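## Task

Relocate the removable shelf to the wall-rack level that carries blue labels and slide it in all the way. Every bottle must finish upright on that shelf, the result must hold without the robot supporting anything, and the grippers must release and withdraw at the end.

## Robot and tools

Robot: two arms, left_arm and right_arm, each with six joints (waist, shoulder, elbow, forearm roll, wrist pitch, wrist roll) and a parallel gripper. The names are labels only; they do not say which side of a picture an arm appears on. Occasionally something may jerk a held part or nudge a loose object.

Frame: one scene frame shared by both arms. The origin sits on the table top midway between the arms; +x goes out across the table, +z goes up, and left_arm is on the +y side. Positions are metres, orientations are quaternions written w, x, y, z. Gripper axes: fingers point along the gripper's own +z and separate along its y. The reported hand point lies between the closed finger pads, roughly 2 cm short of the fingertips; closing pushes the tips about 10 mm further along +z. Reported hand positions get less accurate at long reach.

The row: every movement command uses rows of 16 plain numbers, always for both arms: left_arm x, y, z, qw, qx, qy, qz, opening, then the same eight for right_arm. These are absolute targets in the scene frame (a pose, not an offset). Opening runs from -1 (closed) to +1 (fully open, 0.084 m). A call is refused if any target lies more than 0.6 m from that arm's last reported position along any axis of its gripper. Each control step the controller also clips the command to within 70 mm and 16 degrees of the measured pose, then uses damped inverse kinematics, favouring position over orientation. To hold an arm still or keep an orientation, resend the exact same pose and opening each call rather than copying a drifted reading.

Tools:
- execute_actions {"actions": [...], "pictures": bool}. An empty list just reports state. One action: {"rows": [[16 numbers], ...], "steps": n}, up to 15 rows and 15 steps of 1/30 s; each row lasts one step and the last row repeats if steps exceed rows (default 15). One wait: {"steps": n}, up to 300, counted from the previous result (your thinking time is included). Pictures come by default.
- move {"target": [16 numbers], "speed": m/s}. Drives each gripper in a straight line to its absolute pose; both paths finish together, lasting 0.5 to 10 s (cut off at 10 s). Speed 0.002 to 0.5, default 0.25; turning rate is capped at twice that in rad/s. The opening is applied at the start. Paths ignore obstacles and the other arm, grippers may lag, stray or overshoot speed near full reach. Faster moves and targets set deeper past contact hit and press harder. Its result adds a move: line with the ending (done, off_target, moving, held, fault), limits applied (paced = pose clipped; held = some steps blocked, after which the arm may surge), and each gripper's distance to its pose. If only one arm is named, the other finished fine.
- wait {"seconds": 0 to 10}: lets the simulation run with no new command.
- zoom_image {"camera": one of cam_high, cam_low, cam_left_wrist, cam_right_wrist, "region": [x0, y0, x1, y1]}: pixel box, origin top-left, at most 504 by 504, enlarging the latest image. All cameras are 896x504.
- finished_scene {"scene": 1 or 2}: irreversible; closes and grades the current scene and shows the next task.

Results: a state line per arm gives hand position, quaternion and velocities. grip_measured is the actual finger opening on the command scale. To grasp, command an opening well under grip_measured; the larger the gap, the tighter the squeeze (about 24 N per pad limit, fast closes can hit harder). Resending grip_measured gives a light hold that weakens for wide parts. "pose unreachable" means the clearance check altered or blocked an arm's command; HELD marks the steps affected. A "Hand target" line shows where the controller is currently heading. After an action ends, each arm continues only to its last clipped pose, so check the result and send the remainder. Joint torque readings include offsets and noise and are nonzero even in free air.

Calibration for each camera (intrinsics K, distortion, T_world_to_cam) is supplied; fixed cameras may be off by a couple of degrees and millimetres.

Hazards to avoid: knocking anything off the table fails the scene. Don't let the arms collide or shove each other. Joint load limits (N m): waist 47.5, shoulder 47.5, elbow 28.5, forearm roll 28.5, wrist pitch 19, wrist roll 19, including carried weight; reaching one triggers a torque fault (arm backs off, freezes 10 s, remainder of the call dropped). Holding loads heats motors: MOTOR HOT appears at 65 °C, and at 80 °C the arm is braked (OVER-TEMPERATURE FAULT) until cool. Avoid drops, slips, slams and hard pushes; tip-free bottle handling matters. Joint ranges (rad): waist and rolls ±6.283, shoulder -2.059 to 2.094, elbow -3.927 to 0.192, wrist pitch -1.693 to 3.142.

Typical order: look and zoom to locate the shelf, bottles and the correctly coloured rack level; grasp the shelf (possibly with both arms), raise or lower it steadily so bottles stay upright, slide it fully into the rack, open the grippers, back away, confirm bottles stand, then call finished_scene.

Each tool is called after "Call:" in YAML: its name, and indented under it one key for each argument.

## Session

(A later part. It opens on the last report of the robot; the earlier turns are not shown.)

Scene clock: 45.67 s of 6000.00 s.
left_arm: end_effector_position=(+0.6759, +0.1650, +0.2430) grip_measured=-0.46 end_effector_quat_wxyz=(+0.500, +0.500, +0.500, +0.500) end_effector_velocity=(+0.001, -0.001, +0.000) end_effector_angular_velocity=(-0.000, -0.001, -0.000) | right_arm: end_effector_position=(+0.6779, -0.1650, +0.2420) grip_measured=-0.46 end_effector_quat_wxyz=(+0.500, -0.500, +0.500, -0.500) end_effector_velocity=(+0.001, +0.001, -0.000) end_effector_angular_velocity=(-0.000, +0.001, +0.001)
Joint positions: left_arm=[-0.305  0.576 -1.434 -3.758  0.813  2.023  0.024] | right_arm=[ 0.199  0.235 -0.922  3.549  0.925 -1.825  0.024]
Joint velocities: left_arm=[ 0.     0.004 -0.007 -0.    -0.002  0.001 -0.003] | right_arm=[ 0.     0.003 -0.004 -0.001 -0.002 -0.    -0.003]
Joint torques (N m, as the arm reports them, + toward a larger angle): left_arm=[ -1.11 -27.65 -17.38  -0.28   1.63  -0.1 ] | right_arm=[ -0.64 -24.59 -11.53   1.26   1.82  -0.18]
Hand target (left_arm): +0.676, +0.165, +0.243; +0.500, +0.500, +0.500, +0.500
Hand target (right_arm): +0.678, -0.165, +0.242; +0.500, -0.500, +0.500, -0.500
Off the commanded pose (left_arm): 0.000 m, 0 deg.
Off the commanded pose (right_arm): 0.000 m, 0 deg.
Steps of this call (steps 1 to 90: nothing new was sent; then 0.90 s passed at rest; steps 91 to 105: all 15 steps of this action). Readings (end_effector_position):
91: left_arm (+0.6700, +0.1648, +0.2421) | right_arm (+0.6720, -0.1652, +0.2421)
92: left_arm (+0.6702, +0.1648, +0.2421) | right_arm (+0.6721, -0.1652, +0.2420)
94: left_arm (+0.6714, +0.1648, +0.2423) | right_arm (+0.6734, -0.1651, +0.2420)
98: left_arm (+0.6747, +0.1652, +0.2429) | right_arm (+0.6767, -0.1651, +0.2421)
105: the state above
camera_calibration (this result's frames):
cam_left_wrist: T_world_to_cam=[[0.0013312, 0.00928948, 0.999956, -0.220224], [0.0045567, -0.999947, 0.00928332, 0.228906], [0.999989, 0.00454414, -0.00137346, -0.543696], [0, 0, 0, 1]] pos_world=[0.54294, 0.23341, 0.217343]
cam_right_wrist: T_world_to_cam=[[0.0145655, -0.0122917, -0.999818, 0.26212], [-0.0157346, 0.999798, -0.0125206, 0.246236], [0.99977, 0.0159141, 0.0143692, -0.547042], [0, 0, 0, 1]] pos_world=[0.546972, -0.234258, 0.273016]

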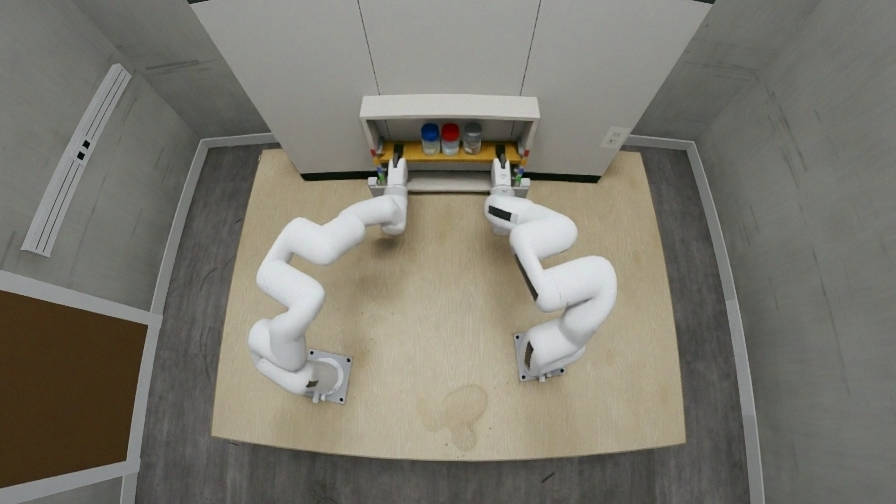

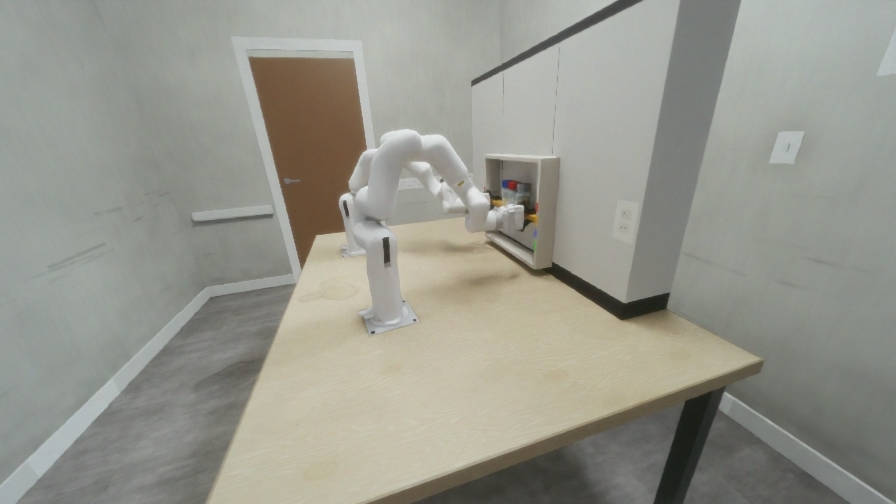

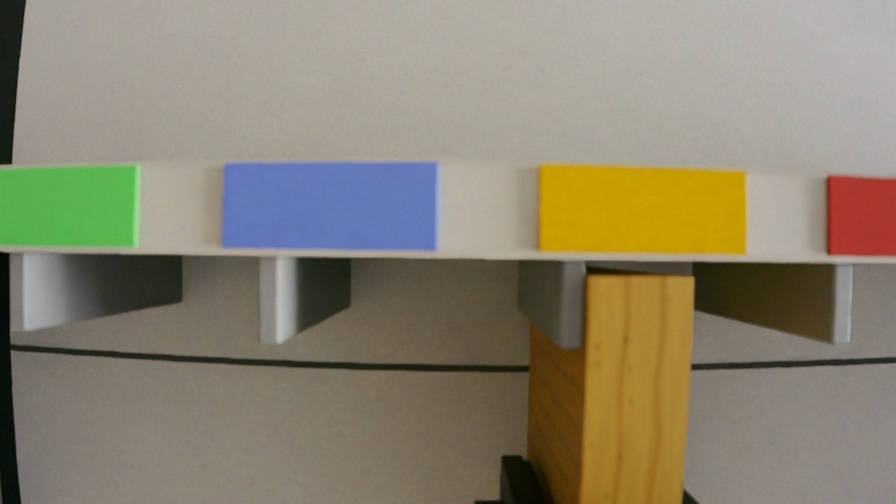

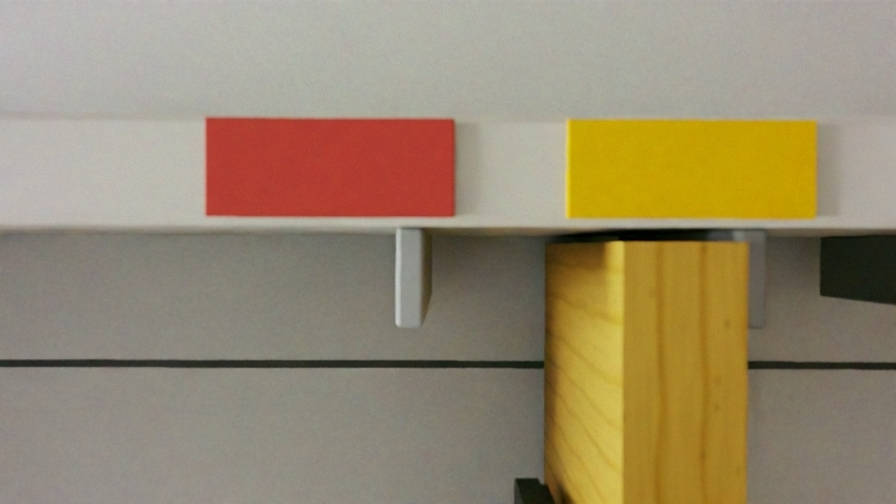

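Now close gradually.

Call:
execute_actions:
  actions:
    - {"rows": [[0.676, 0.165, 0.243, 0.5, 0.5, 0.5, 0.5, -0.48, 0.678, -0.165, 0.242, 0.5, -0.5, 0.5, -0.5, -0.48],[0.676, 0.165, 0.243, 0.5, 0.5, 0.5, 0.5, -0.5, 0.678, -0.165, 0.242, 0.5, -0.5, 0.5, -0.5, -0.5],[0.676, 0.165, 0.243, 0.5, 0.5, 0.5, 0.5, -0.52, 0.678, -0.165, 0.242, 0.5, -0.5, 0.5, -0.5, -0.52],[0.676, 0.165, 0.243, 0.5, 0.5, 0.5, 0.5, -0.54, 0.678, -0.165, 0.242, 0.5, -0.5, 0.5, -0.5, -0.54],[0.676, 0.165, 0.243, 0.5, 0.5, 0.5, 0.5, -0.56, 0.678, -0.165, 0.242, 0.5, -0.5, 0.5, -0.5, -0.56],[0.676, 0.165, 0.243, 0.5, 0.5, 0.5, 0.5, -0.58, 0.678, -0.165, 0.242, 0.5, -0.5, 0.5, -0.5, -0.58],[0.676, 0.165, 0.243, 0.5, 0.5, 0.5, 0.5, -0.6, 0.678, -0.165, 0.242, 0.5, -0.5, 0.5, -0.5, -0.6],[0.676, 0.165, 0.243, 0.5, 0.5, 0.5, 0.5, -0.62, 0.678, -0.165, 0.242, 0.5, -0.5, 0.5, -0.5, -0.62],[0.676, 0.165, 0.243, 0.5, 0.5, 0.5, 0.5, -0.64, 0.678, -0.165, 0.242, 0.5, -0.5, 0.5, -0.5, -0.64],[0.676, 0.165, 0.243, 0.5, 0.5, 0.5, 0.5, -0.67, 0.678, -0.165, 0.242, 0.5, -0.5, 0.5, -0.5, -0.67],[0.676, 0.165, 0.243, 0.5, 0.5, 0.5, 0.5, -0.7, 0.678, -0.165, 0.242, 0.5, -0.5, 0.5, -0.5, -0.7],[0.676, 0.165, 0.243, 0.5, 0.5, 0.5, 0.5, -0.75, 0.678, -0.165, 0.242, 0.5, -0.5, 0.5, -0.5, -0.75],[0.676, 0.165, 0.243, 0.5, 0.5, 0.5, 0.5, -0.8, 0.678, -0.165, 0.242, 0.5, -0.5, 0.5, -0.5, -0.8],[0.676, 0.165, 0.243, 0.5, 0.5, 0.5, 0.5, -0.9, 0.678, -0.165, 0.242, 0.5, -0.5, 0.5, -0.5, -0.9],[0.676, 0.165, 0.243, 0.5, 0.5, 0.5, 0.5, -1, 0.678, -0.165, 0.242, 0.5, -0.5, 0.5, -0.5, -1]], "steps": 15}
  pictures: false

Call:
move:
  target: [0.675, 0.165, 0.248, 0.5, 0.5, 0.5, 0.5, -1, 0.677, -0.165, 0.247, 0.5, -0.5, 0.5, -0.5, -1]
  speed: 0.01

Scene clock: 48.83 s of 6000.00 s.
left_arm: end_effector_position=(+0.6759, +0.1650, +0.2425) grip_measured=-0.60 end_effector_quat_wxyz=(+0.500, +0.500, +0.500, +0.500) end_effector_velocity=(+0.001, +0.001, +0.000) end_effector_angular_velocity=(-0.001, -0.000, +0.002) | right_arm: end_effector_position=(+0.6780, -0.1650, +0.2420) grip_measured=-0.60 end_effector_quat_wxyz=(+0.500, -0.500, +0.500, -0.500) end_effector_velocity=(+0.000, -0.000, -0.001) end_effector_angular_velocity=(-0.001, +0.000, +0.000)
Joint positions: left_arm=[-0.305  0.577 -1.435 -3.758  0.813  2.024  0.018] | right_arm=[ 0.199  0.236 -0.923  3.549  0.925 -1.825  0.018]
Joint velocities: left_arm=[ 0.002 -0.    -0.    -0.001  0.    -0.    -0.   ] | right_arm=[-0.     0.001  0.    -0.001  0.001  0.    -0.   ]
Joint torques (N m, as the arm reports them, + toward a larger angle): left_arm=[ -1.49 -29.04 -18.58  -0.19   2.    -0.3 ] | right_arm=[ -1.07 -24.49 -11.34   1.19   1.71  -0.33]
Hand target (left_arm): +0.676, +0.165, +0.243; +0.500, +0.500, +0.500, +0.500
Hand target (right_arm): +0.678, -0.165, +0.242; +0.500, -0.500, +0.500, -0.500
Off the commanded pose (left_arm): 0.000 m, 0 deg.
Off the commanded pose (right_arm): 0.000 m, 0 deg.
Steps of this call (steps 1 to 80: nothing new was sent; steps 81 to 95: all 15 steps of this action). Readings (end_effector_position):
81: left_arm (+0.6760, +0.1650, +0.2430) | right_arm (+0.6780, -0.1650, +0.2420)
82: left_arm (+0.6760, +0.1650, +0.2430) | right_arm (+0.6780, -0.1650, +0.2420)
84: left_arm (+0.6760, +0.1650, +0.2430) | right_arm (+0.6780, -0.1650, +0.2420)
88: left_arm (+0.6759, +0.1650, +0.2424) | right_arm (+0.6780, -0.1650, +0.2420)
95: the state above

Scene clock: 49.90 s of 6000.00 s.
left_arm: end_effector_position=(+0.6750, +0.1650, +0.2477) grip_measured=-0.60 end_effector_quat_wxyz=(+0.500, +0.500, +0.500, +0.500) end_effector_velocity=(-0.000, -0.000, +0.001) end_effector_angular_velocity=(-0.002, +0.000, +0.001) | right_arm: end_effector_position=(+0.6770, -0.1650, +0.2468) grip_measured=-0.60 end_effector_quat_wxyz=(+0.500, -0.500, +0.500, -0.500) end_effector_velocity=(+0.000, -0.001, +0.001) end_effector_angular_velocity=(+0.002, +0.001, -0.002)
Joint positions: left_arm=[-0.305  0.565 -1.431 -3.762  0.807  2.03   0.018] | right_arm=[ 0.199  0.222 -0.921  3.553  0.914 -1.831  0.018]
Joint velocities: left_arm=[-0.    -0.002 -0.    -0.003 -0.002  0.001  0.   ] | right_arm=[-0.002 -0.002 -0.     0.002 -0.002  0.    -0.   ]
Joint torques (N m, as the arm reports them, + toward a larger angle): left_arm=[ -1.16 -31.79 -21.53  -0.02   3.2   -0.26] | right_arm=[ -0.77 -27.1  -12.62   0.93   2.82  -0.39]
Hand target (left_arm): +0.675, +0.165, +0.248; +0.500, +0.500, +0.500, +0.500
Hand target (right_arm): +0.677, -0.165, +0.247; +0.500, -0.500, +0.500, -0.500
Off the commanded pose (left_arm): 0.000 m, 0 deg.
Off the commanded pose (right_arm): 0.000 m, 0 deg.
move: done
camera_calibration (this result's frames):
cam_left_wrist: T_world_to_cam=[[0.0016918, 0.00908482, 0.999957, -0.225113], [0.00452908, -0.999949, 0.00907707, 0.228973], [0.999988, 0.00451353, -0.00173286, -0.542702], [0, 0, 0, 1]] pos_world=[0.54204, 0.233456, 0.222085]
cam_right_wrist: T_world_to_cam=[[0.0144388, -0.0122995, -0.99982, 0.267049], [-0.0157189, 0.999798, -0.0125263, 0.246261], [0.999772, 0.0158969, 0.0142425, -0.546212], [0, 0, 0, 1]] pos_world=[0.546102, -0.234244, 0.277865]

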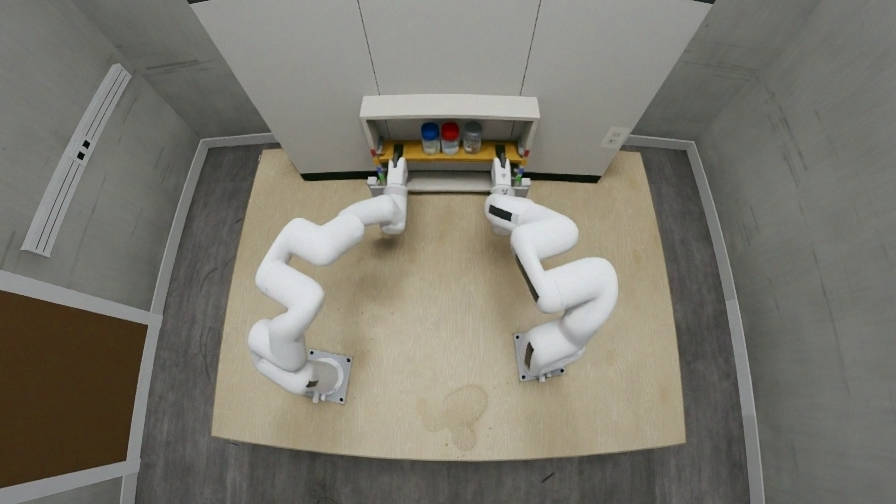

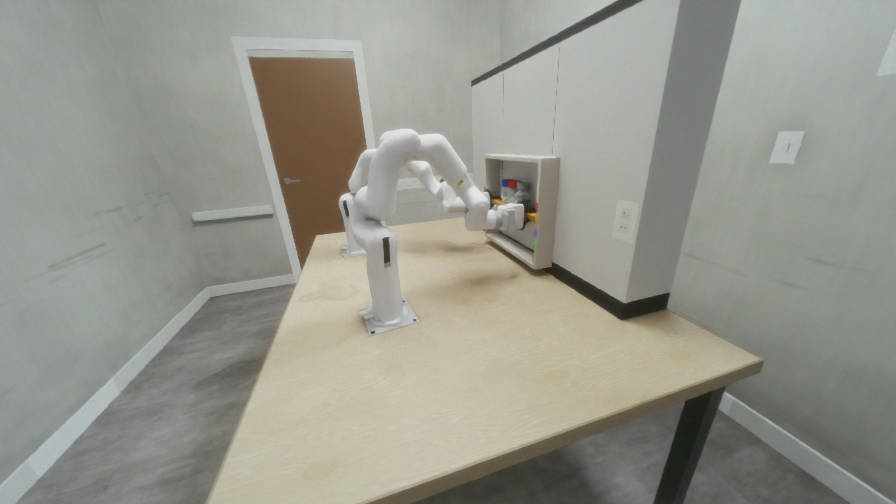

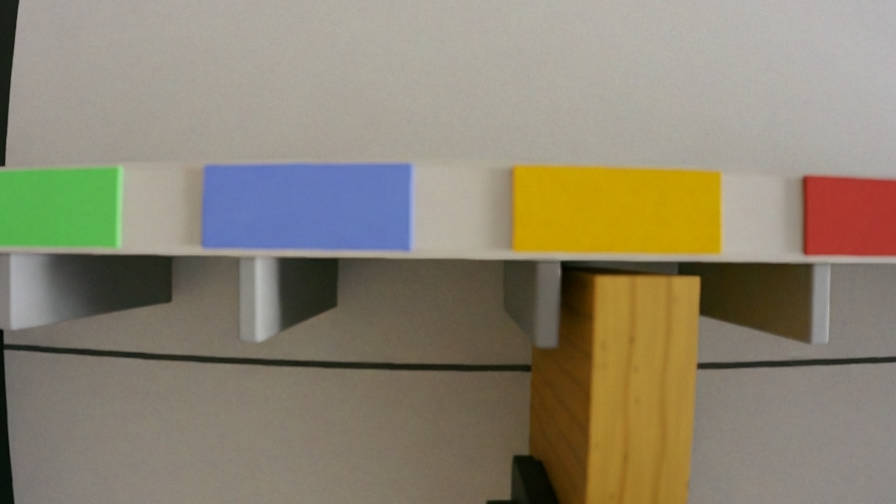

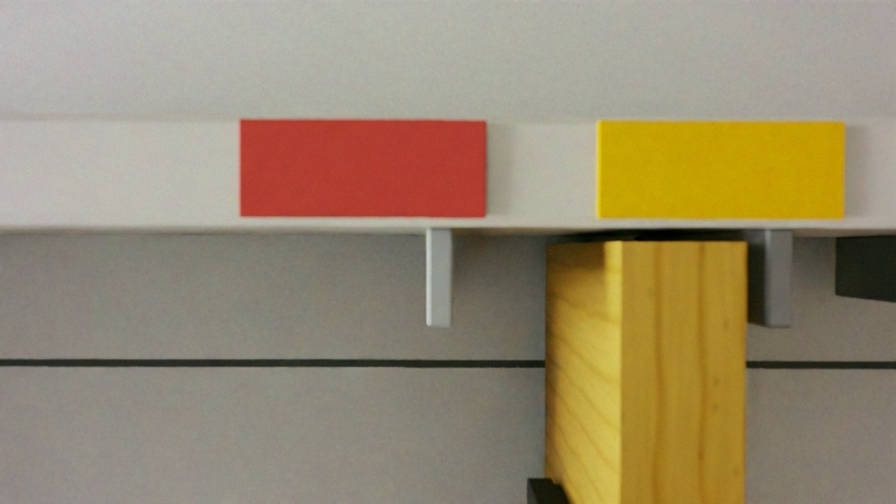

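Call:
move:
  target: [0.580, 0.165, 0.248, 0.5, 0.5, 0.5, 0.5, -1, 0.582, -0.165, 0.247, 0.5, -0.5, 0.5, -0.5, -1]
  speed: 0.05

Scene clock: 53.60 s of 6000.00 s.
left_arm: end_effector_position=(+0.5802, +0.1651, +0.2480) grip_measured=-0.60 end_effector_quat_wxyz=(+0.500, +0.500, +0.500, +0.500) end_effector_velocity=(-0.002, -0.000, +0.001) end_effector_angular_velocity=(-0.000, -0.002, -0.001) | right_arm: end_effector_position=(+0.5823, -0.1646, +0.2470) grip_measured=-0.60 end_effector_quat_wxyz=(+0.500, -0.500, +0.500, -0.500) end_effector_velocity=(-0.003, +0.001, +0.000) end_effector_angular_velocity=(-0.001, -0.000, +0.002)
Joint positions: left_arm=[-0.403  0.317 -1.047 -3.809  0.958  1.996  0.018] | right_arm=[ 0.293 -0.036 -0.585  3.64   1.009 -1.853  0.018]
Joint velocities: left_arm=[-0.003 -0.006  0.007 -0.001  0.004 -0.    -0.   ] | right_arm=[ 0.005 -0.007  0.008  0.003  0.003 -0.002  0.   ]
Joint torques (N m, as the arm reports them, + toward a larger angle): left_arm=[ -0.65 -26.82 -20.57   0.07   3.37  -0.4 ] | right_arm=[ -1.38 -19.7  -12.24   1.13   2.62  -0.35]
Hand target (left_arm): +0.580, +0.165, +0.248; +0.500, +0.500, +0.500, +0.500
Hand target (right_arm): +0.582, -0.165, +0.247; +0.500, -0.500, +0.500, -0.500
Off the commanded pose (left_arm): 0.000 m, 0 deg.
Off the commanded pose (right_arm): 0.000 m, 0 deg.
move: done
camera_calibration (this result's frames):
cam_left_wrist: T_world_to_cam=[[0.00116076, 0.0096955, 0.999952, -0.22505], [0.00421468, -0.999944, 0.00969053, 0.229521], [0.99999, 0.00420323, -0.00120156, -0.448042], [0, 0, 0, 1]] pos_world=[0.447332, 0.233574, 0.222277]
cam_right_wrist: T_world_to_cam=[[0.0146559, -0.0120267, -0.99982, 0.268478], [-0.0158627, 0.999799, -0.0122589, 0.244412], [0.999767, 0.0160395, 0.0144622, -0.45155], [0, 0, 0, 1]] pos_world=[0.451387, -0.233892, 0.277956]

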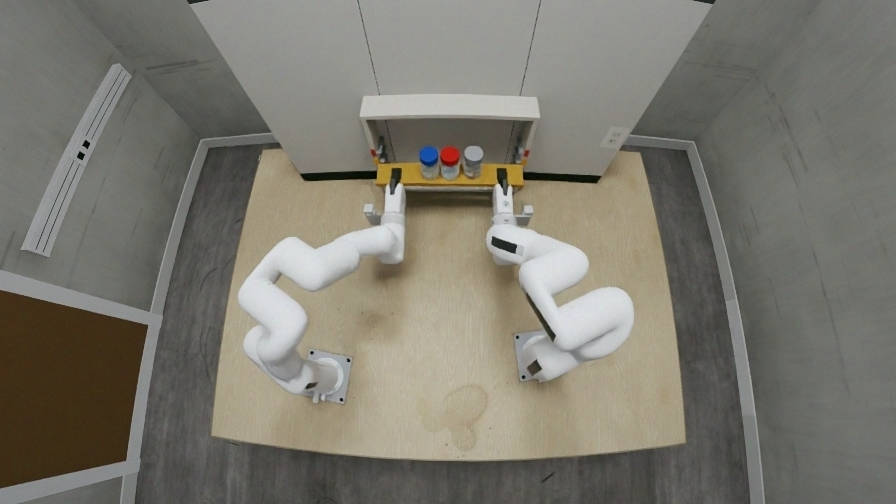

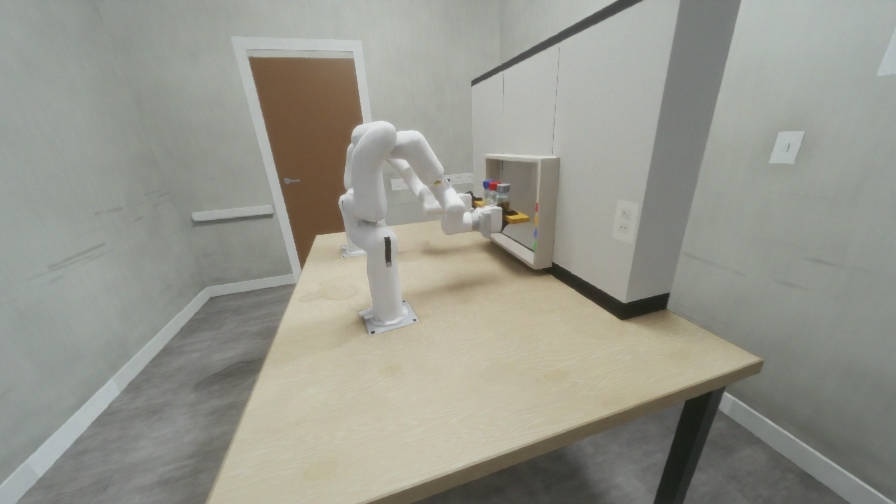

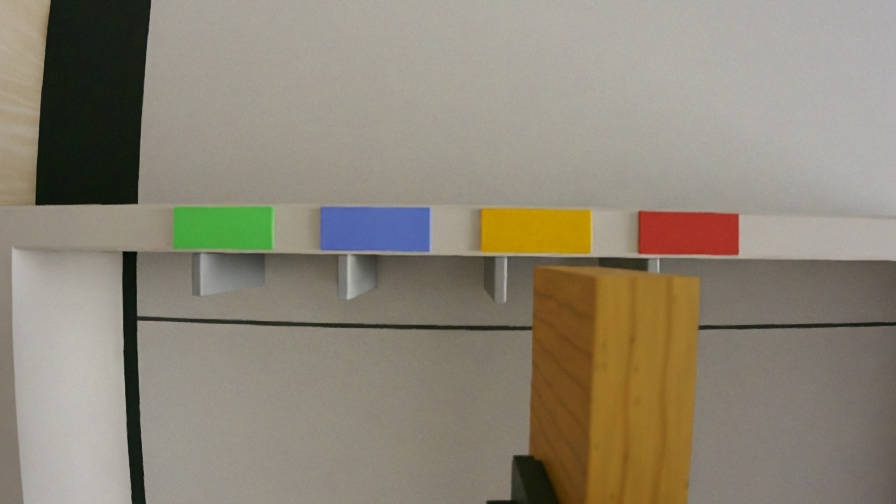

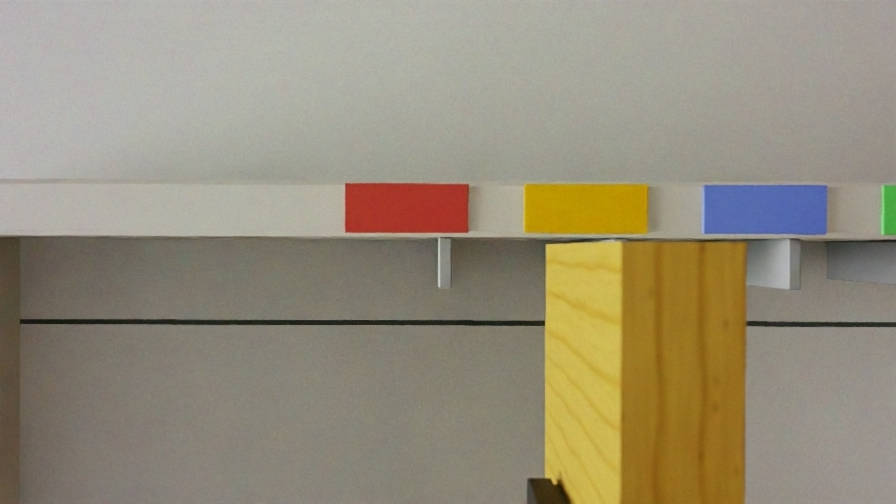

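Call:
move:
  target: [0.580, 0.165, 0.200, 0.5, 0.5, 0.5, 0.5, -1, 0.582, -0.165, 0.199, 0.5, -0.5, 0.5, -0.5, -1]
  speed: 0.04

Scene clock: 56.23 s of 6000.00 s.
left_arm: end_effector_position=(+0.5801, +0.1648, +0.2004) grip_measured=-0.60 end_effector_quat_wxyz=(+0.500, +0.500, +0.500, +0.500) end_effector_velocity=(+0.000, -0.000, -0.002) end_effector_angular_velocity=(-0.001, -0.001, -0.001) | right_arm: end_effector_position=(+0.5821, -0.1648, +0.1993) grip_measured=-0.60 end_effector_quat_wxyz=(+0.500, -0.500, +0.500, -0.500) end_effector_velocity=(+0.000, -0.000, -0.001) end_effector_angular_velocity=(+0.001, -0.002, -0.001)
Joint positions: left_arm=[-0.414  0.422 -1.045 -3.779  1.048  1.925  0.018] | right_arm=[ 0.308  0.107 -0.576  3.618  1.148 -1.779  0.018]
Joint velocities: left_arm=[-0.     0.005 -0.001  0.003  0.004 -0.004  0.   ] | right_arm=[-0.     0.007 -0.001 -0.001  0.007  0.004 -0.   ]
Joint torques (N m, as the arm reports them, + toward a larger angle): left_arm=[  0.88 -27.48 -18.57  -0.32   3.62  -0.45] | right_arm=[ -2.76 -21.42 -10.44   1.46   2.61  -0.43]
Hand target (left_arm): +0.580, +0.165, +0.200; +0.500, +0.500, +0.500, +0.500
Hand target (right_arm): +0.582, -0.165, +0.199; +0.500, -0.500, +0.500, -0.500
Off the commanded pose (left_arm): 0.000 m, 0 deg.
Off the commanded pose (right_arm): 0.000 m, 0 deg.
move: done
camera_calibration (this result's frames):
cam_left_wrist: T_world_to_cam=[[0.00111467, 0.00955402, 0.999954, -0.177454], [0.00420881, -0.999946, 0.00954925, 0.229734], [0.999991, 0.00419797, -0.00115482, -0.447944], [0, 0, 0, 1]] pos_world=[0.447171, 0.233297, 0.174735]
cam_right_wrist: T_world_to_cam=[[0.0148247, -0.0120476, -0.999818, 0.220761], [-0.0161858, 0.999793, -0.0122873, 0.244179], [0.999759, 0.016365, 0.0146267, -0.450653], [0, 0, 0, 1]] pos_world=[0.451223, -0.234094, 0.230313]

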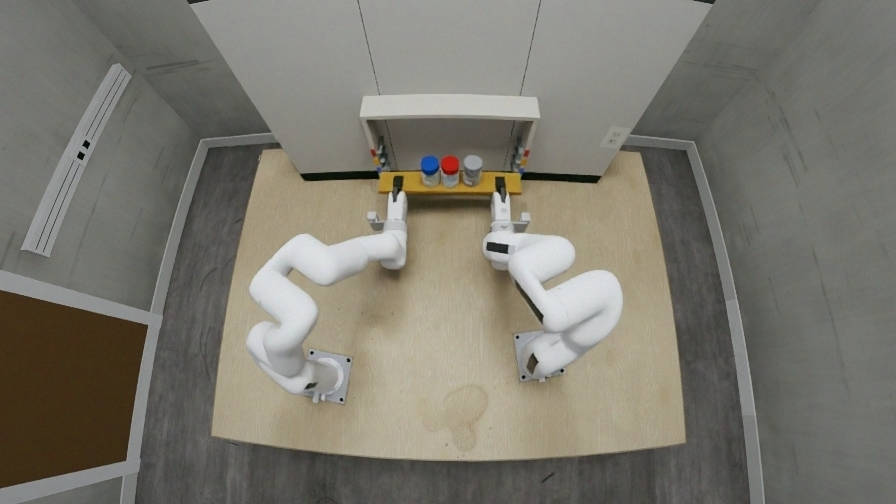

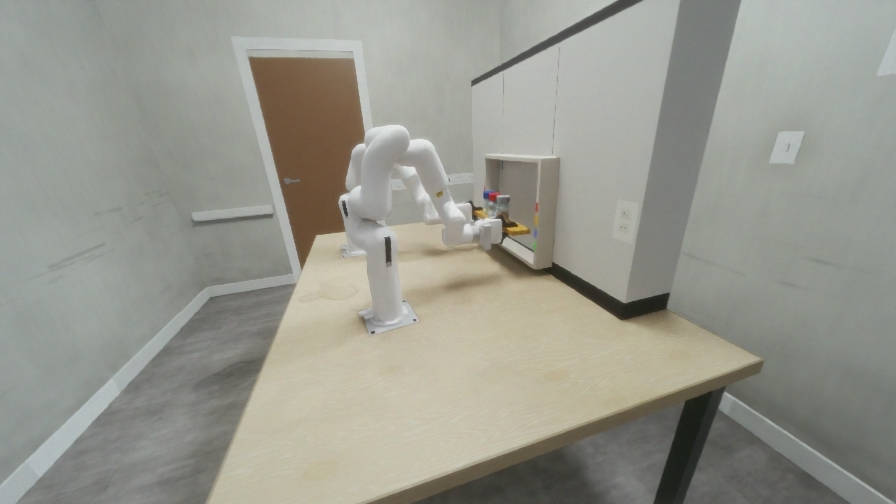

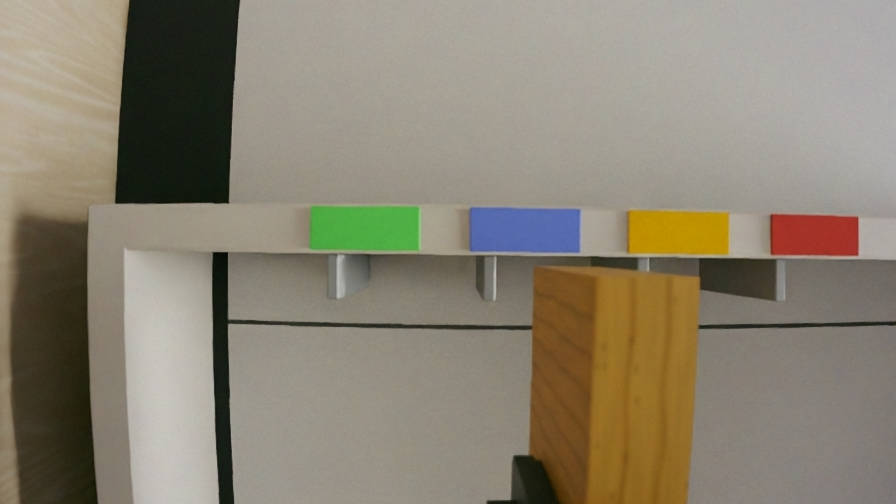

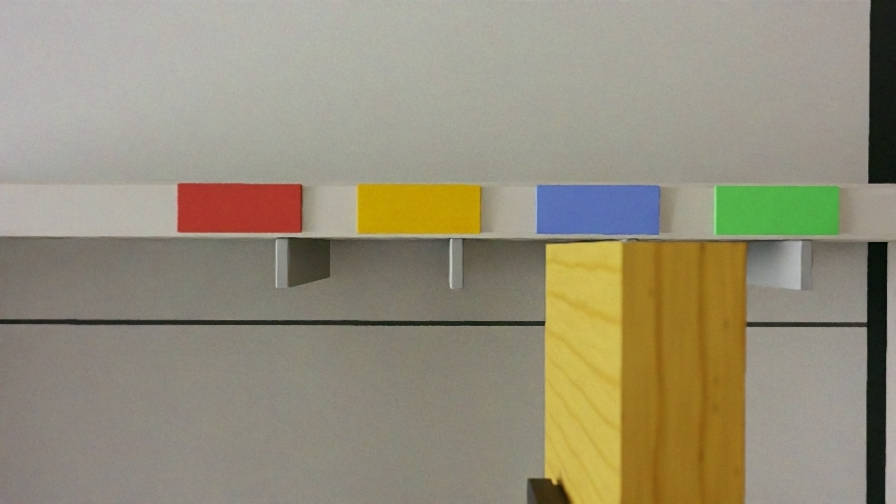

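Call:
move:
  target: [0.671, 0.1655, 0.199, 0.5, 0.5, 0.5, 0.5, -1, 0.673, -0.1642, 0.198, 0.5, -0.5, 0.5, -0.5, -1]
  speed: 0.04

Scene clock: 60.03 s of 6000.00 s.
left_arm: end_effector_position=(+0.6708, +0.1654, +0.1990) grip_measured=-0.60 end_effector_quat_wxyz=(+0.500, +0.500, +0.500, +0.500) end_effector_velocity=(+0.002, +0.000, -0.001) end_effector_angular_velocity=(+0.001, +0.001, +0.000) | right_arm: end_effector_position=(+0.6728, -0.1647, +0.1980) grip_measured=-0.60 end_effector_quat_wxyz=(+0.500, -0.500, +0.500, -0.500) end_effector_velocity=(+0.002, +0.001, +0.000) end_effector_angular_velocity=(+0.000, +0.001, +0.001)
Joint positions: left_arm=[-0.316  0.644 -1.409 -3.726  0.895  1.963  0.018] | right_arm=[ 0.212  0.327 -0.896  3.535  1.037 -1.779  0.018]
Joint velocities: left_arm=[ 0.002  0.006 -0.01  -0.    -0.005  0.003 -0.   ] | right_arm=[-0.     0.005 -0.008 -0.    -0.004 -0.001 -0.   ]
Joint torques (N m, as the arm reports them, + toward a larger angle): left_arm=[  1.9  -32.23 -20.03  -0.6    3.81  -0.25] | right_arm=[ -4.27 -27.98 -11.43   1.72   3.03  -0.3 ]
Hand target (left_arm): +0.671, +0.165, +0.199; +0.500, +0.500, +0.500, +0.500
Hand target (right_arm): +0.673, -0.165, +0.198; +0.500, -0.500, +0.500, -0.500
Off the commanded pose (left_arm): 0.000 m, 0 deg.
Off the commanded pose (right_arm): 0.001 m, 0 deg.
move: done
camera_calibration (this result's frames):
cam_left_wrist: T_world_to_cam=[[0.00138343, 0.00894721, 0.999959, -0.176275], [0.00491888, -0.999948, 0.00894031, 0.229621], [0.999987, 0.00490631, -0.00142737, -0.538766], [0, 0, 0, 1]] pos_world=[0.537873, 0.233829, 0.173446]
cam_right_wrist: T_world_to_cam=[[0.0144952, -0.0125266, -0.999816, 0.218242], [-0.0154259, 0.9998, -0.0127501, 0.24508], [0.999776, 0.0156078, 0.014299, -0.541378], [0, 0, 0, 1]] pos_world=[0.541874, -0.233847, 0.229068]

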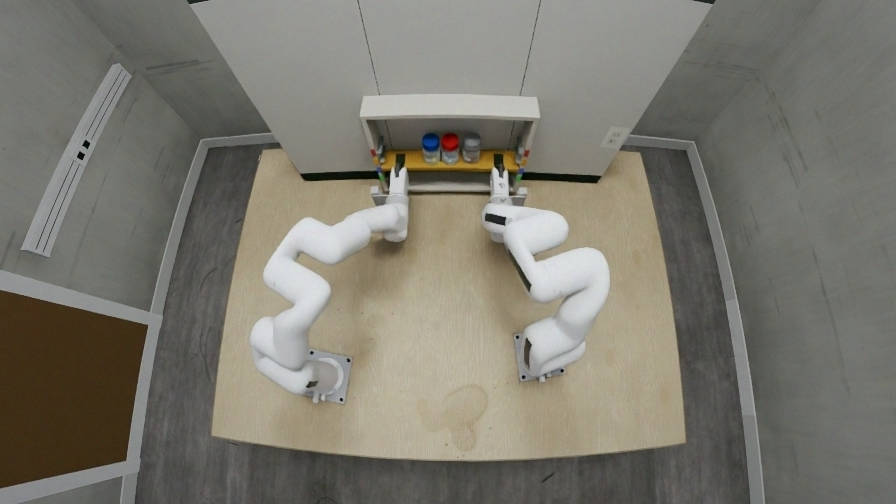

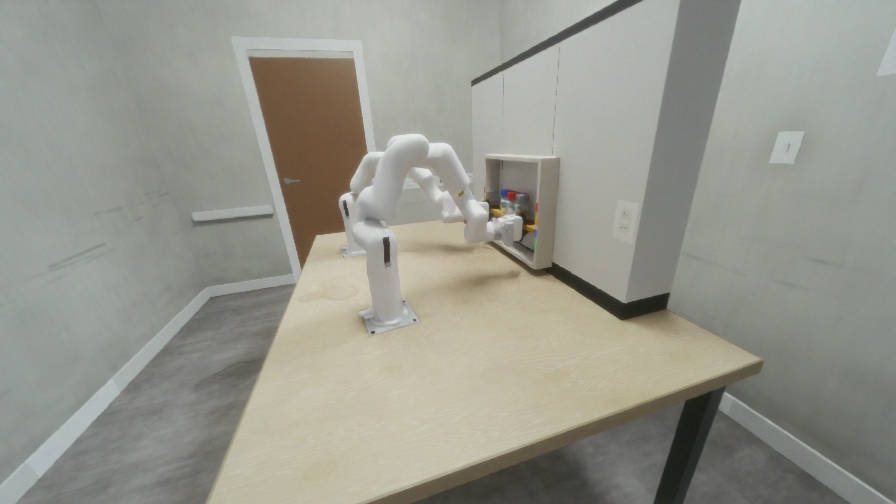

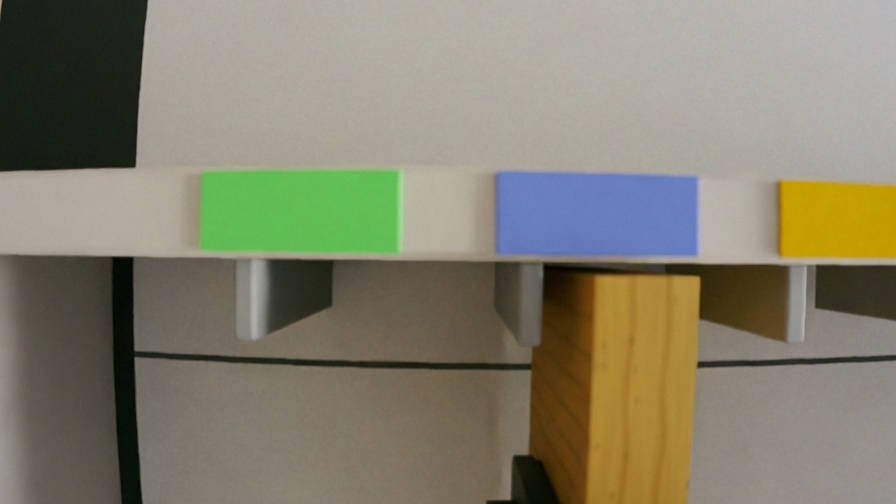

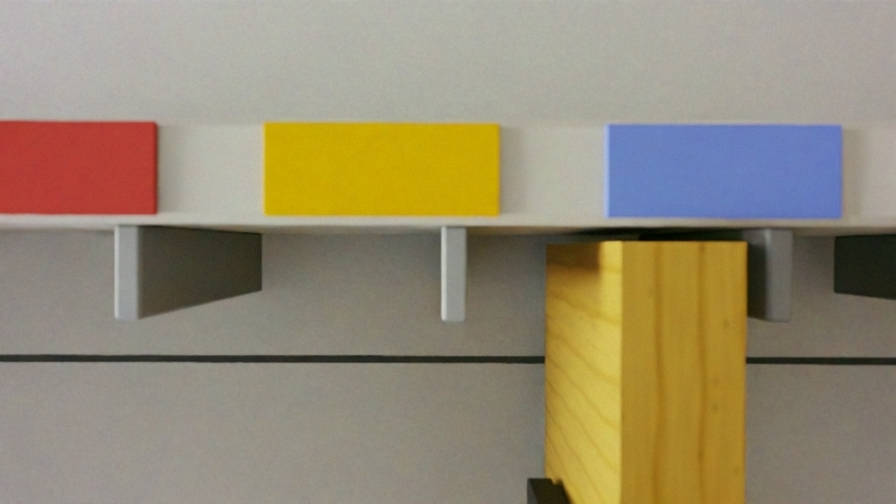

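Call:
move:
  target: [0.678, 0.1653, 0.194, 0.5, 0.5, 0.5, 0.5, -1, 0.680, -0.1642, 0.193, 0.5, -0.5, 0.5, -0.5, -1]
  speed: 0.01

Scene clock: 61.73 s of 6000.00 s.
left_arm: end_effector_position=(+0.6779, +0.1655, +0.1941) grip_measured=-0.60 end_effector_quat_wxyz=(+0.500, +0.500, +0.500, +0.500) end_effector_velocity=(+0.003, -0.000, +0.000) end_effector_angular_velocity=(-0.002, -0.002, +0.000) | right_arm: end_effector_position=(+0.6798, -0.1644, +0.1931) grip_measured=-0.60 end_effector_quat_wxyz=(+0.500, -0.500, +0.500, -0.500) end_effector_velocity=(+0.002, +0.001, -0.001) end_effector_angular_velocity=(+0.001, -0.001, +0.002)
Joint positions: left_arm=[-0.31   0.672 -1.442 -3.721  0.889  1.962  0.018] | right_arm=[ 0.208  0.357 -0.923  3.529  1.038 -1.775  0.018]
Joint velocities: left_arm=[ 0.002  0.008 -0.012  0.001 -0.002 -0.001 -0.   ] | right_arm=[ 0.     0.007 -0.008 -0.002 -0.     0.002 -0.   ]
Joint torques (N m, as the arm reports them, + toward a larger angle): left_arm=[  0.38 -32.94 -20.5   -0.27   3.45  -0.3 ] | right_arm=[ -2.09 -28.76 -11.51   1.41   2.81  -0.46]
Hand target (left_arm): +0.678, +0.165, +0.194; +0.500, +0.500, +0.500, +0.500
Hand target (right_arm): +0.680, -0.164, +0.193; +0.500, -0.500, +0.500, -0.500
Off the commanded pose (left_arm): 0.000 m, 0 deg.
Off the commanded pose (right_arm): 0.000 m, 0 deg.
move: done
camera_calibration (this result's frames):
cam_left_wrist: T_world_to_cam=[[0.00140139, 0.00928761, 0.999956, -0.171369], [0.00488474, -0.999945, 0.00928066, 0.229627], [0.999987, 0.00487152, -0.00144668, -0.545796], [0, 0, 0, 1]] pos_world=[0.544908, 0.233865, 0.168441]
cam_right_wrist: T_world_to_cam=[[0.0144705, -0.0122975, -0.99982, 0.213244], [-0.0154655, 0.999802, -0.0125211, 0.244825], [0.999776, 0.0156439, 0.0142775, -0.54833], [0, 0, 0, 1]] pos_world=[0.548907, -0.233576, 0.2241]

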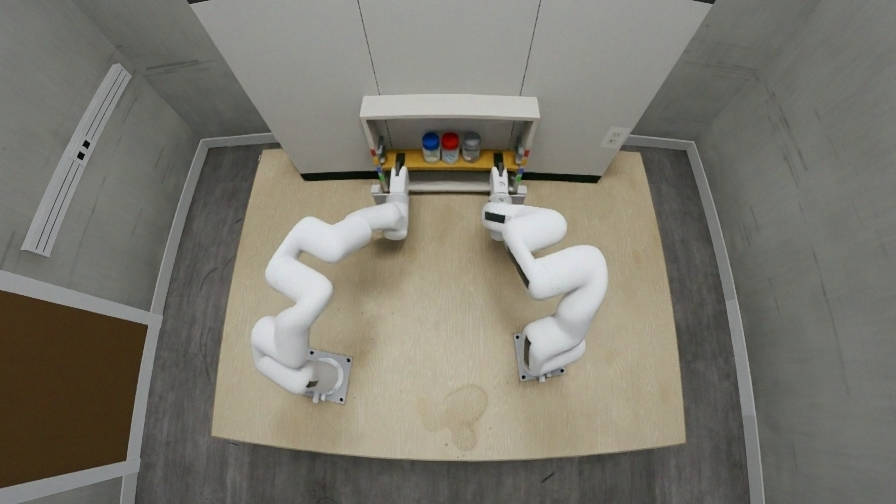

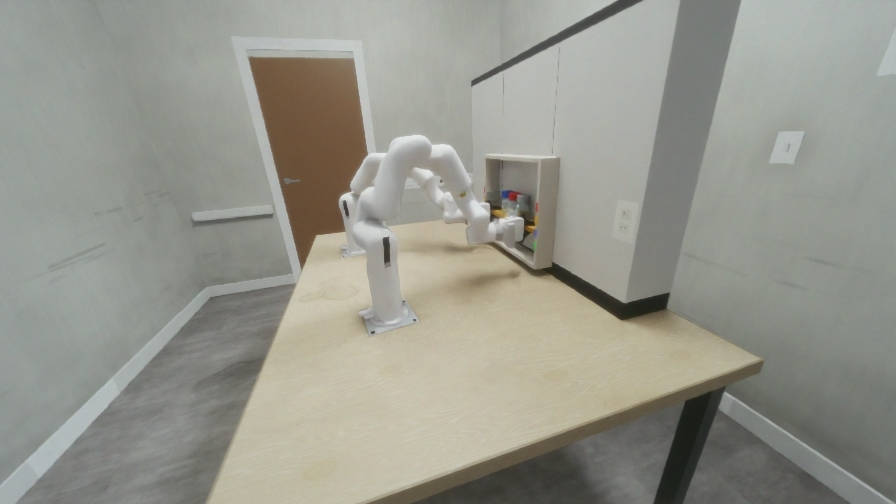

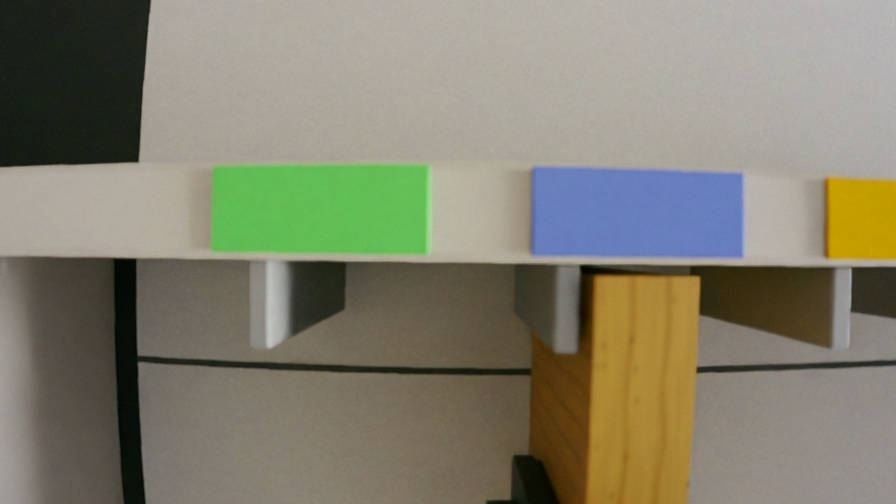

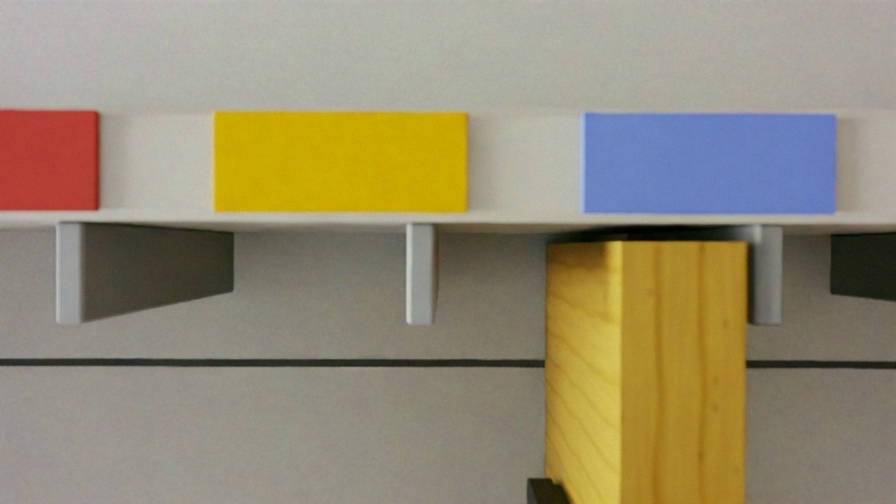

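Call:
move:
  target: [0.681, 0.1653, 0.1935, 0.5, 0.5, 0.5, 0.5, -1, 0.683, -0.1642, 0.1925, 0.5, -0.5, 0.5, -0.5, -1]
  speed: 0.005

Scene clock: 63.23 s of 6000.00 s.
left_arm: end_effector_position=(+0.6808, +0.1650, +0.1937) grip_measured=-0.60 end_effector_quat_wxyz=(+0.500, +0.500, +0.500, +0.500) end_effector_velocity=(+0.002, +0.001, +0.000) end_effector_angular_velocity=(+0.001, -0.001, +0.001) | right_arm: end_effector_position=(+0.6827, -0.1641, +0.1927) grip_measured=-0.60 end_effector_quat_wxyz=(+0.500, -0.500, +0.500, -0.500) end_effector_velocity=(+0.003, +0.000, -0.001) end_effector_angular_velocity=(-0.001, +0.001, +0.000)
Joint positions: left_arm=[-0.308  0.682 -1.457 -3.72   0.884  1.963  0.018] | right_arm=[ 0.206  0.365 -0.935  3.527  1.035 -1.775  0.018]
Joint velocities: left_arm=[ 0.003  0.004 -0.007  0.001 -0.003  0.002  0.   ] | right_arm=[-0.002  0.007 -0.011 -0.002 -0.005 -0.001 -0.   ]
Joint torques (N m, as the arm reports them, + toward a larger angle): left_arm=[  1.44 -29.79 -24.08   0.26   2.73  -0.24] | right_arm=[ -3.28 -23.01 -14.85   0.72   1.69  -0.29]
Hand target (left_arm): +0.681, +0.165, +0.194; +0.500, +0.500, +0.500, +0.500
Hand target (right_arm): +0.683, -0.164, +0.193; +0.500, -0.500, +0.500, -0.500
Off the commanded pose (left_arm): 0.000 m, 0 deg.
Off the commanded pose (right_arm): 0.000 m, 0 deg.
move: done
camera_calibration (this result's frames):
cam_left_wrist: T_world_to_cam=[[0.00110142, 0.00938721, 0.999955, -0.170813], [0.00414523, -0.999947, 0.00938257, 0.229625], [0.999991, 0.00413471, -0.00114027, -0.548654], [0, 0, 0, 1]] pos_world=[0.547885, 0.233485, 0.168025]
cam_right_wrist: T_world_to_cam=[[0.0148505, -0.0123359, -0.999814, 0.212556], [-0.0160098, 0.999793, -0.0125734, 0.24494], [0.999762, 0.0161936, 0.0146499, -0.551195], [0, 0, 0, 1]] pos_world=[0.551829, -0.233341, 0.223671]

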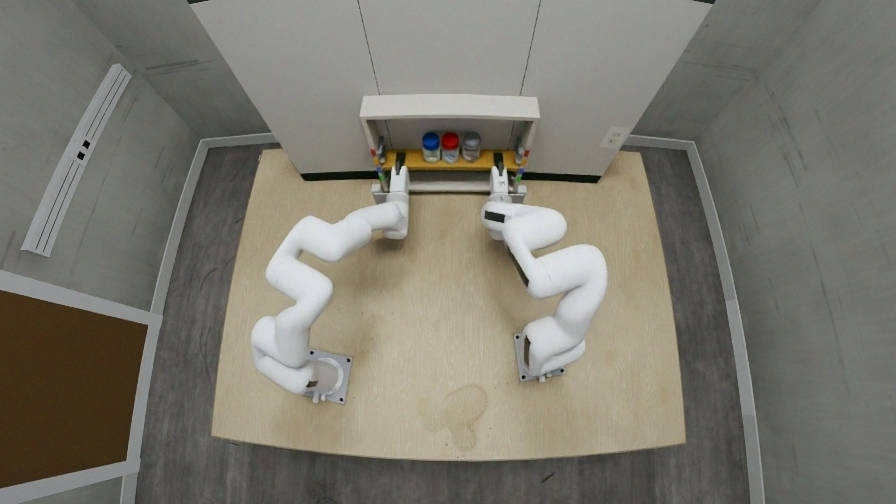

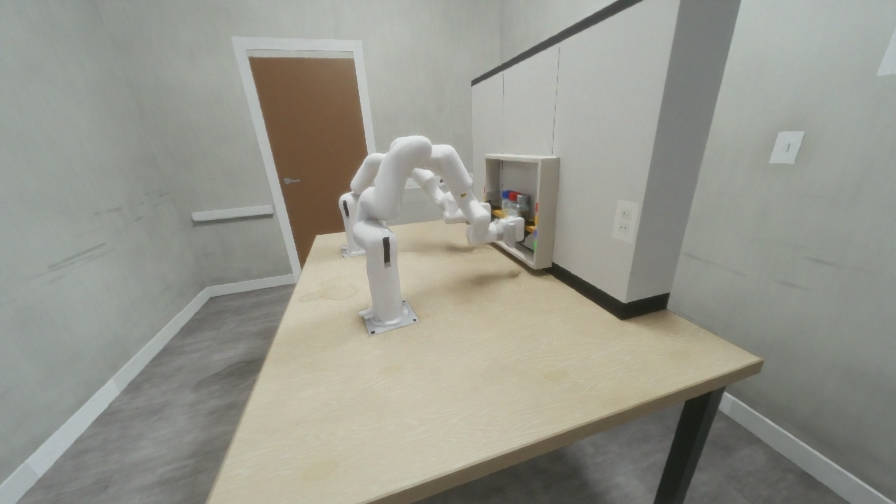

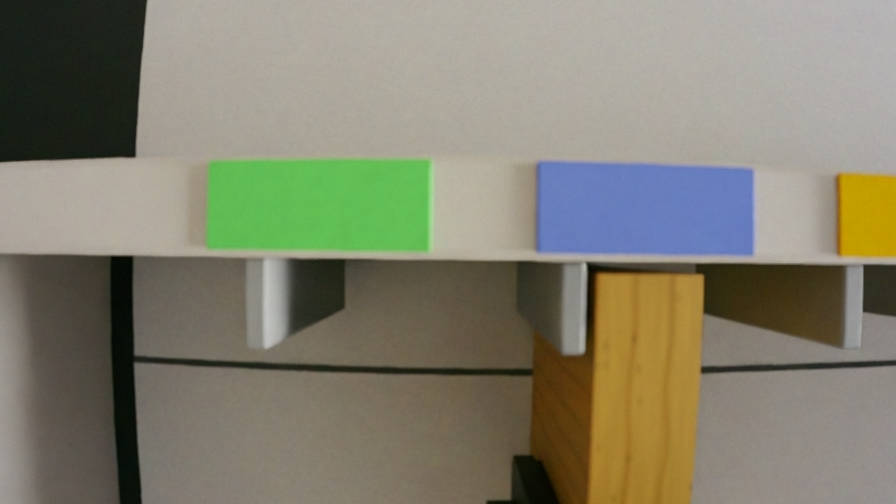

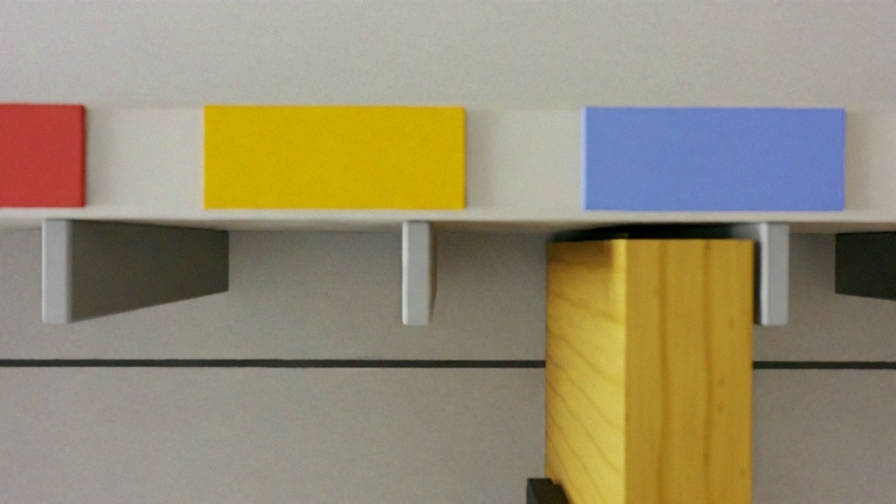

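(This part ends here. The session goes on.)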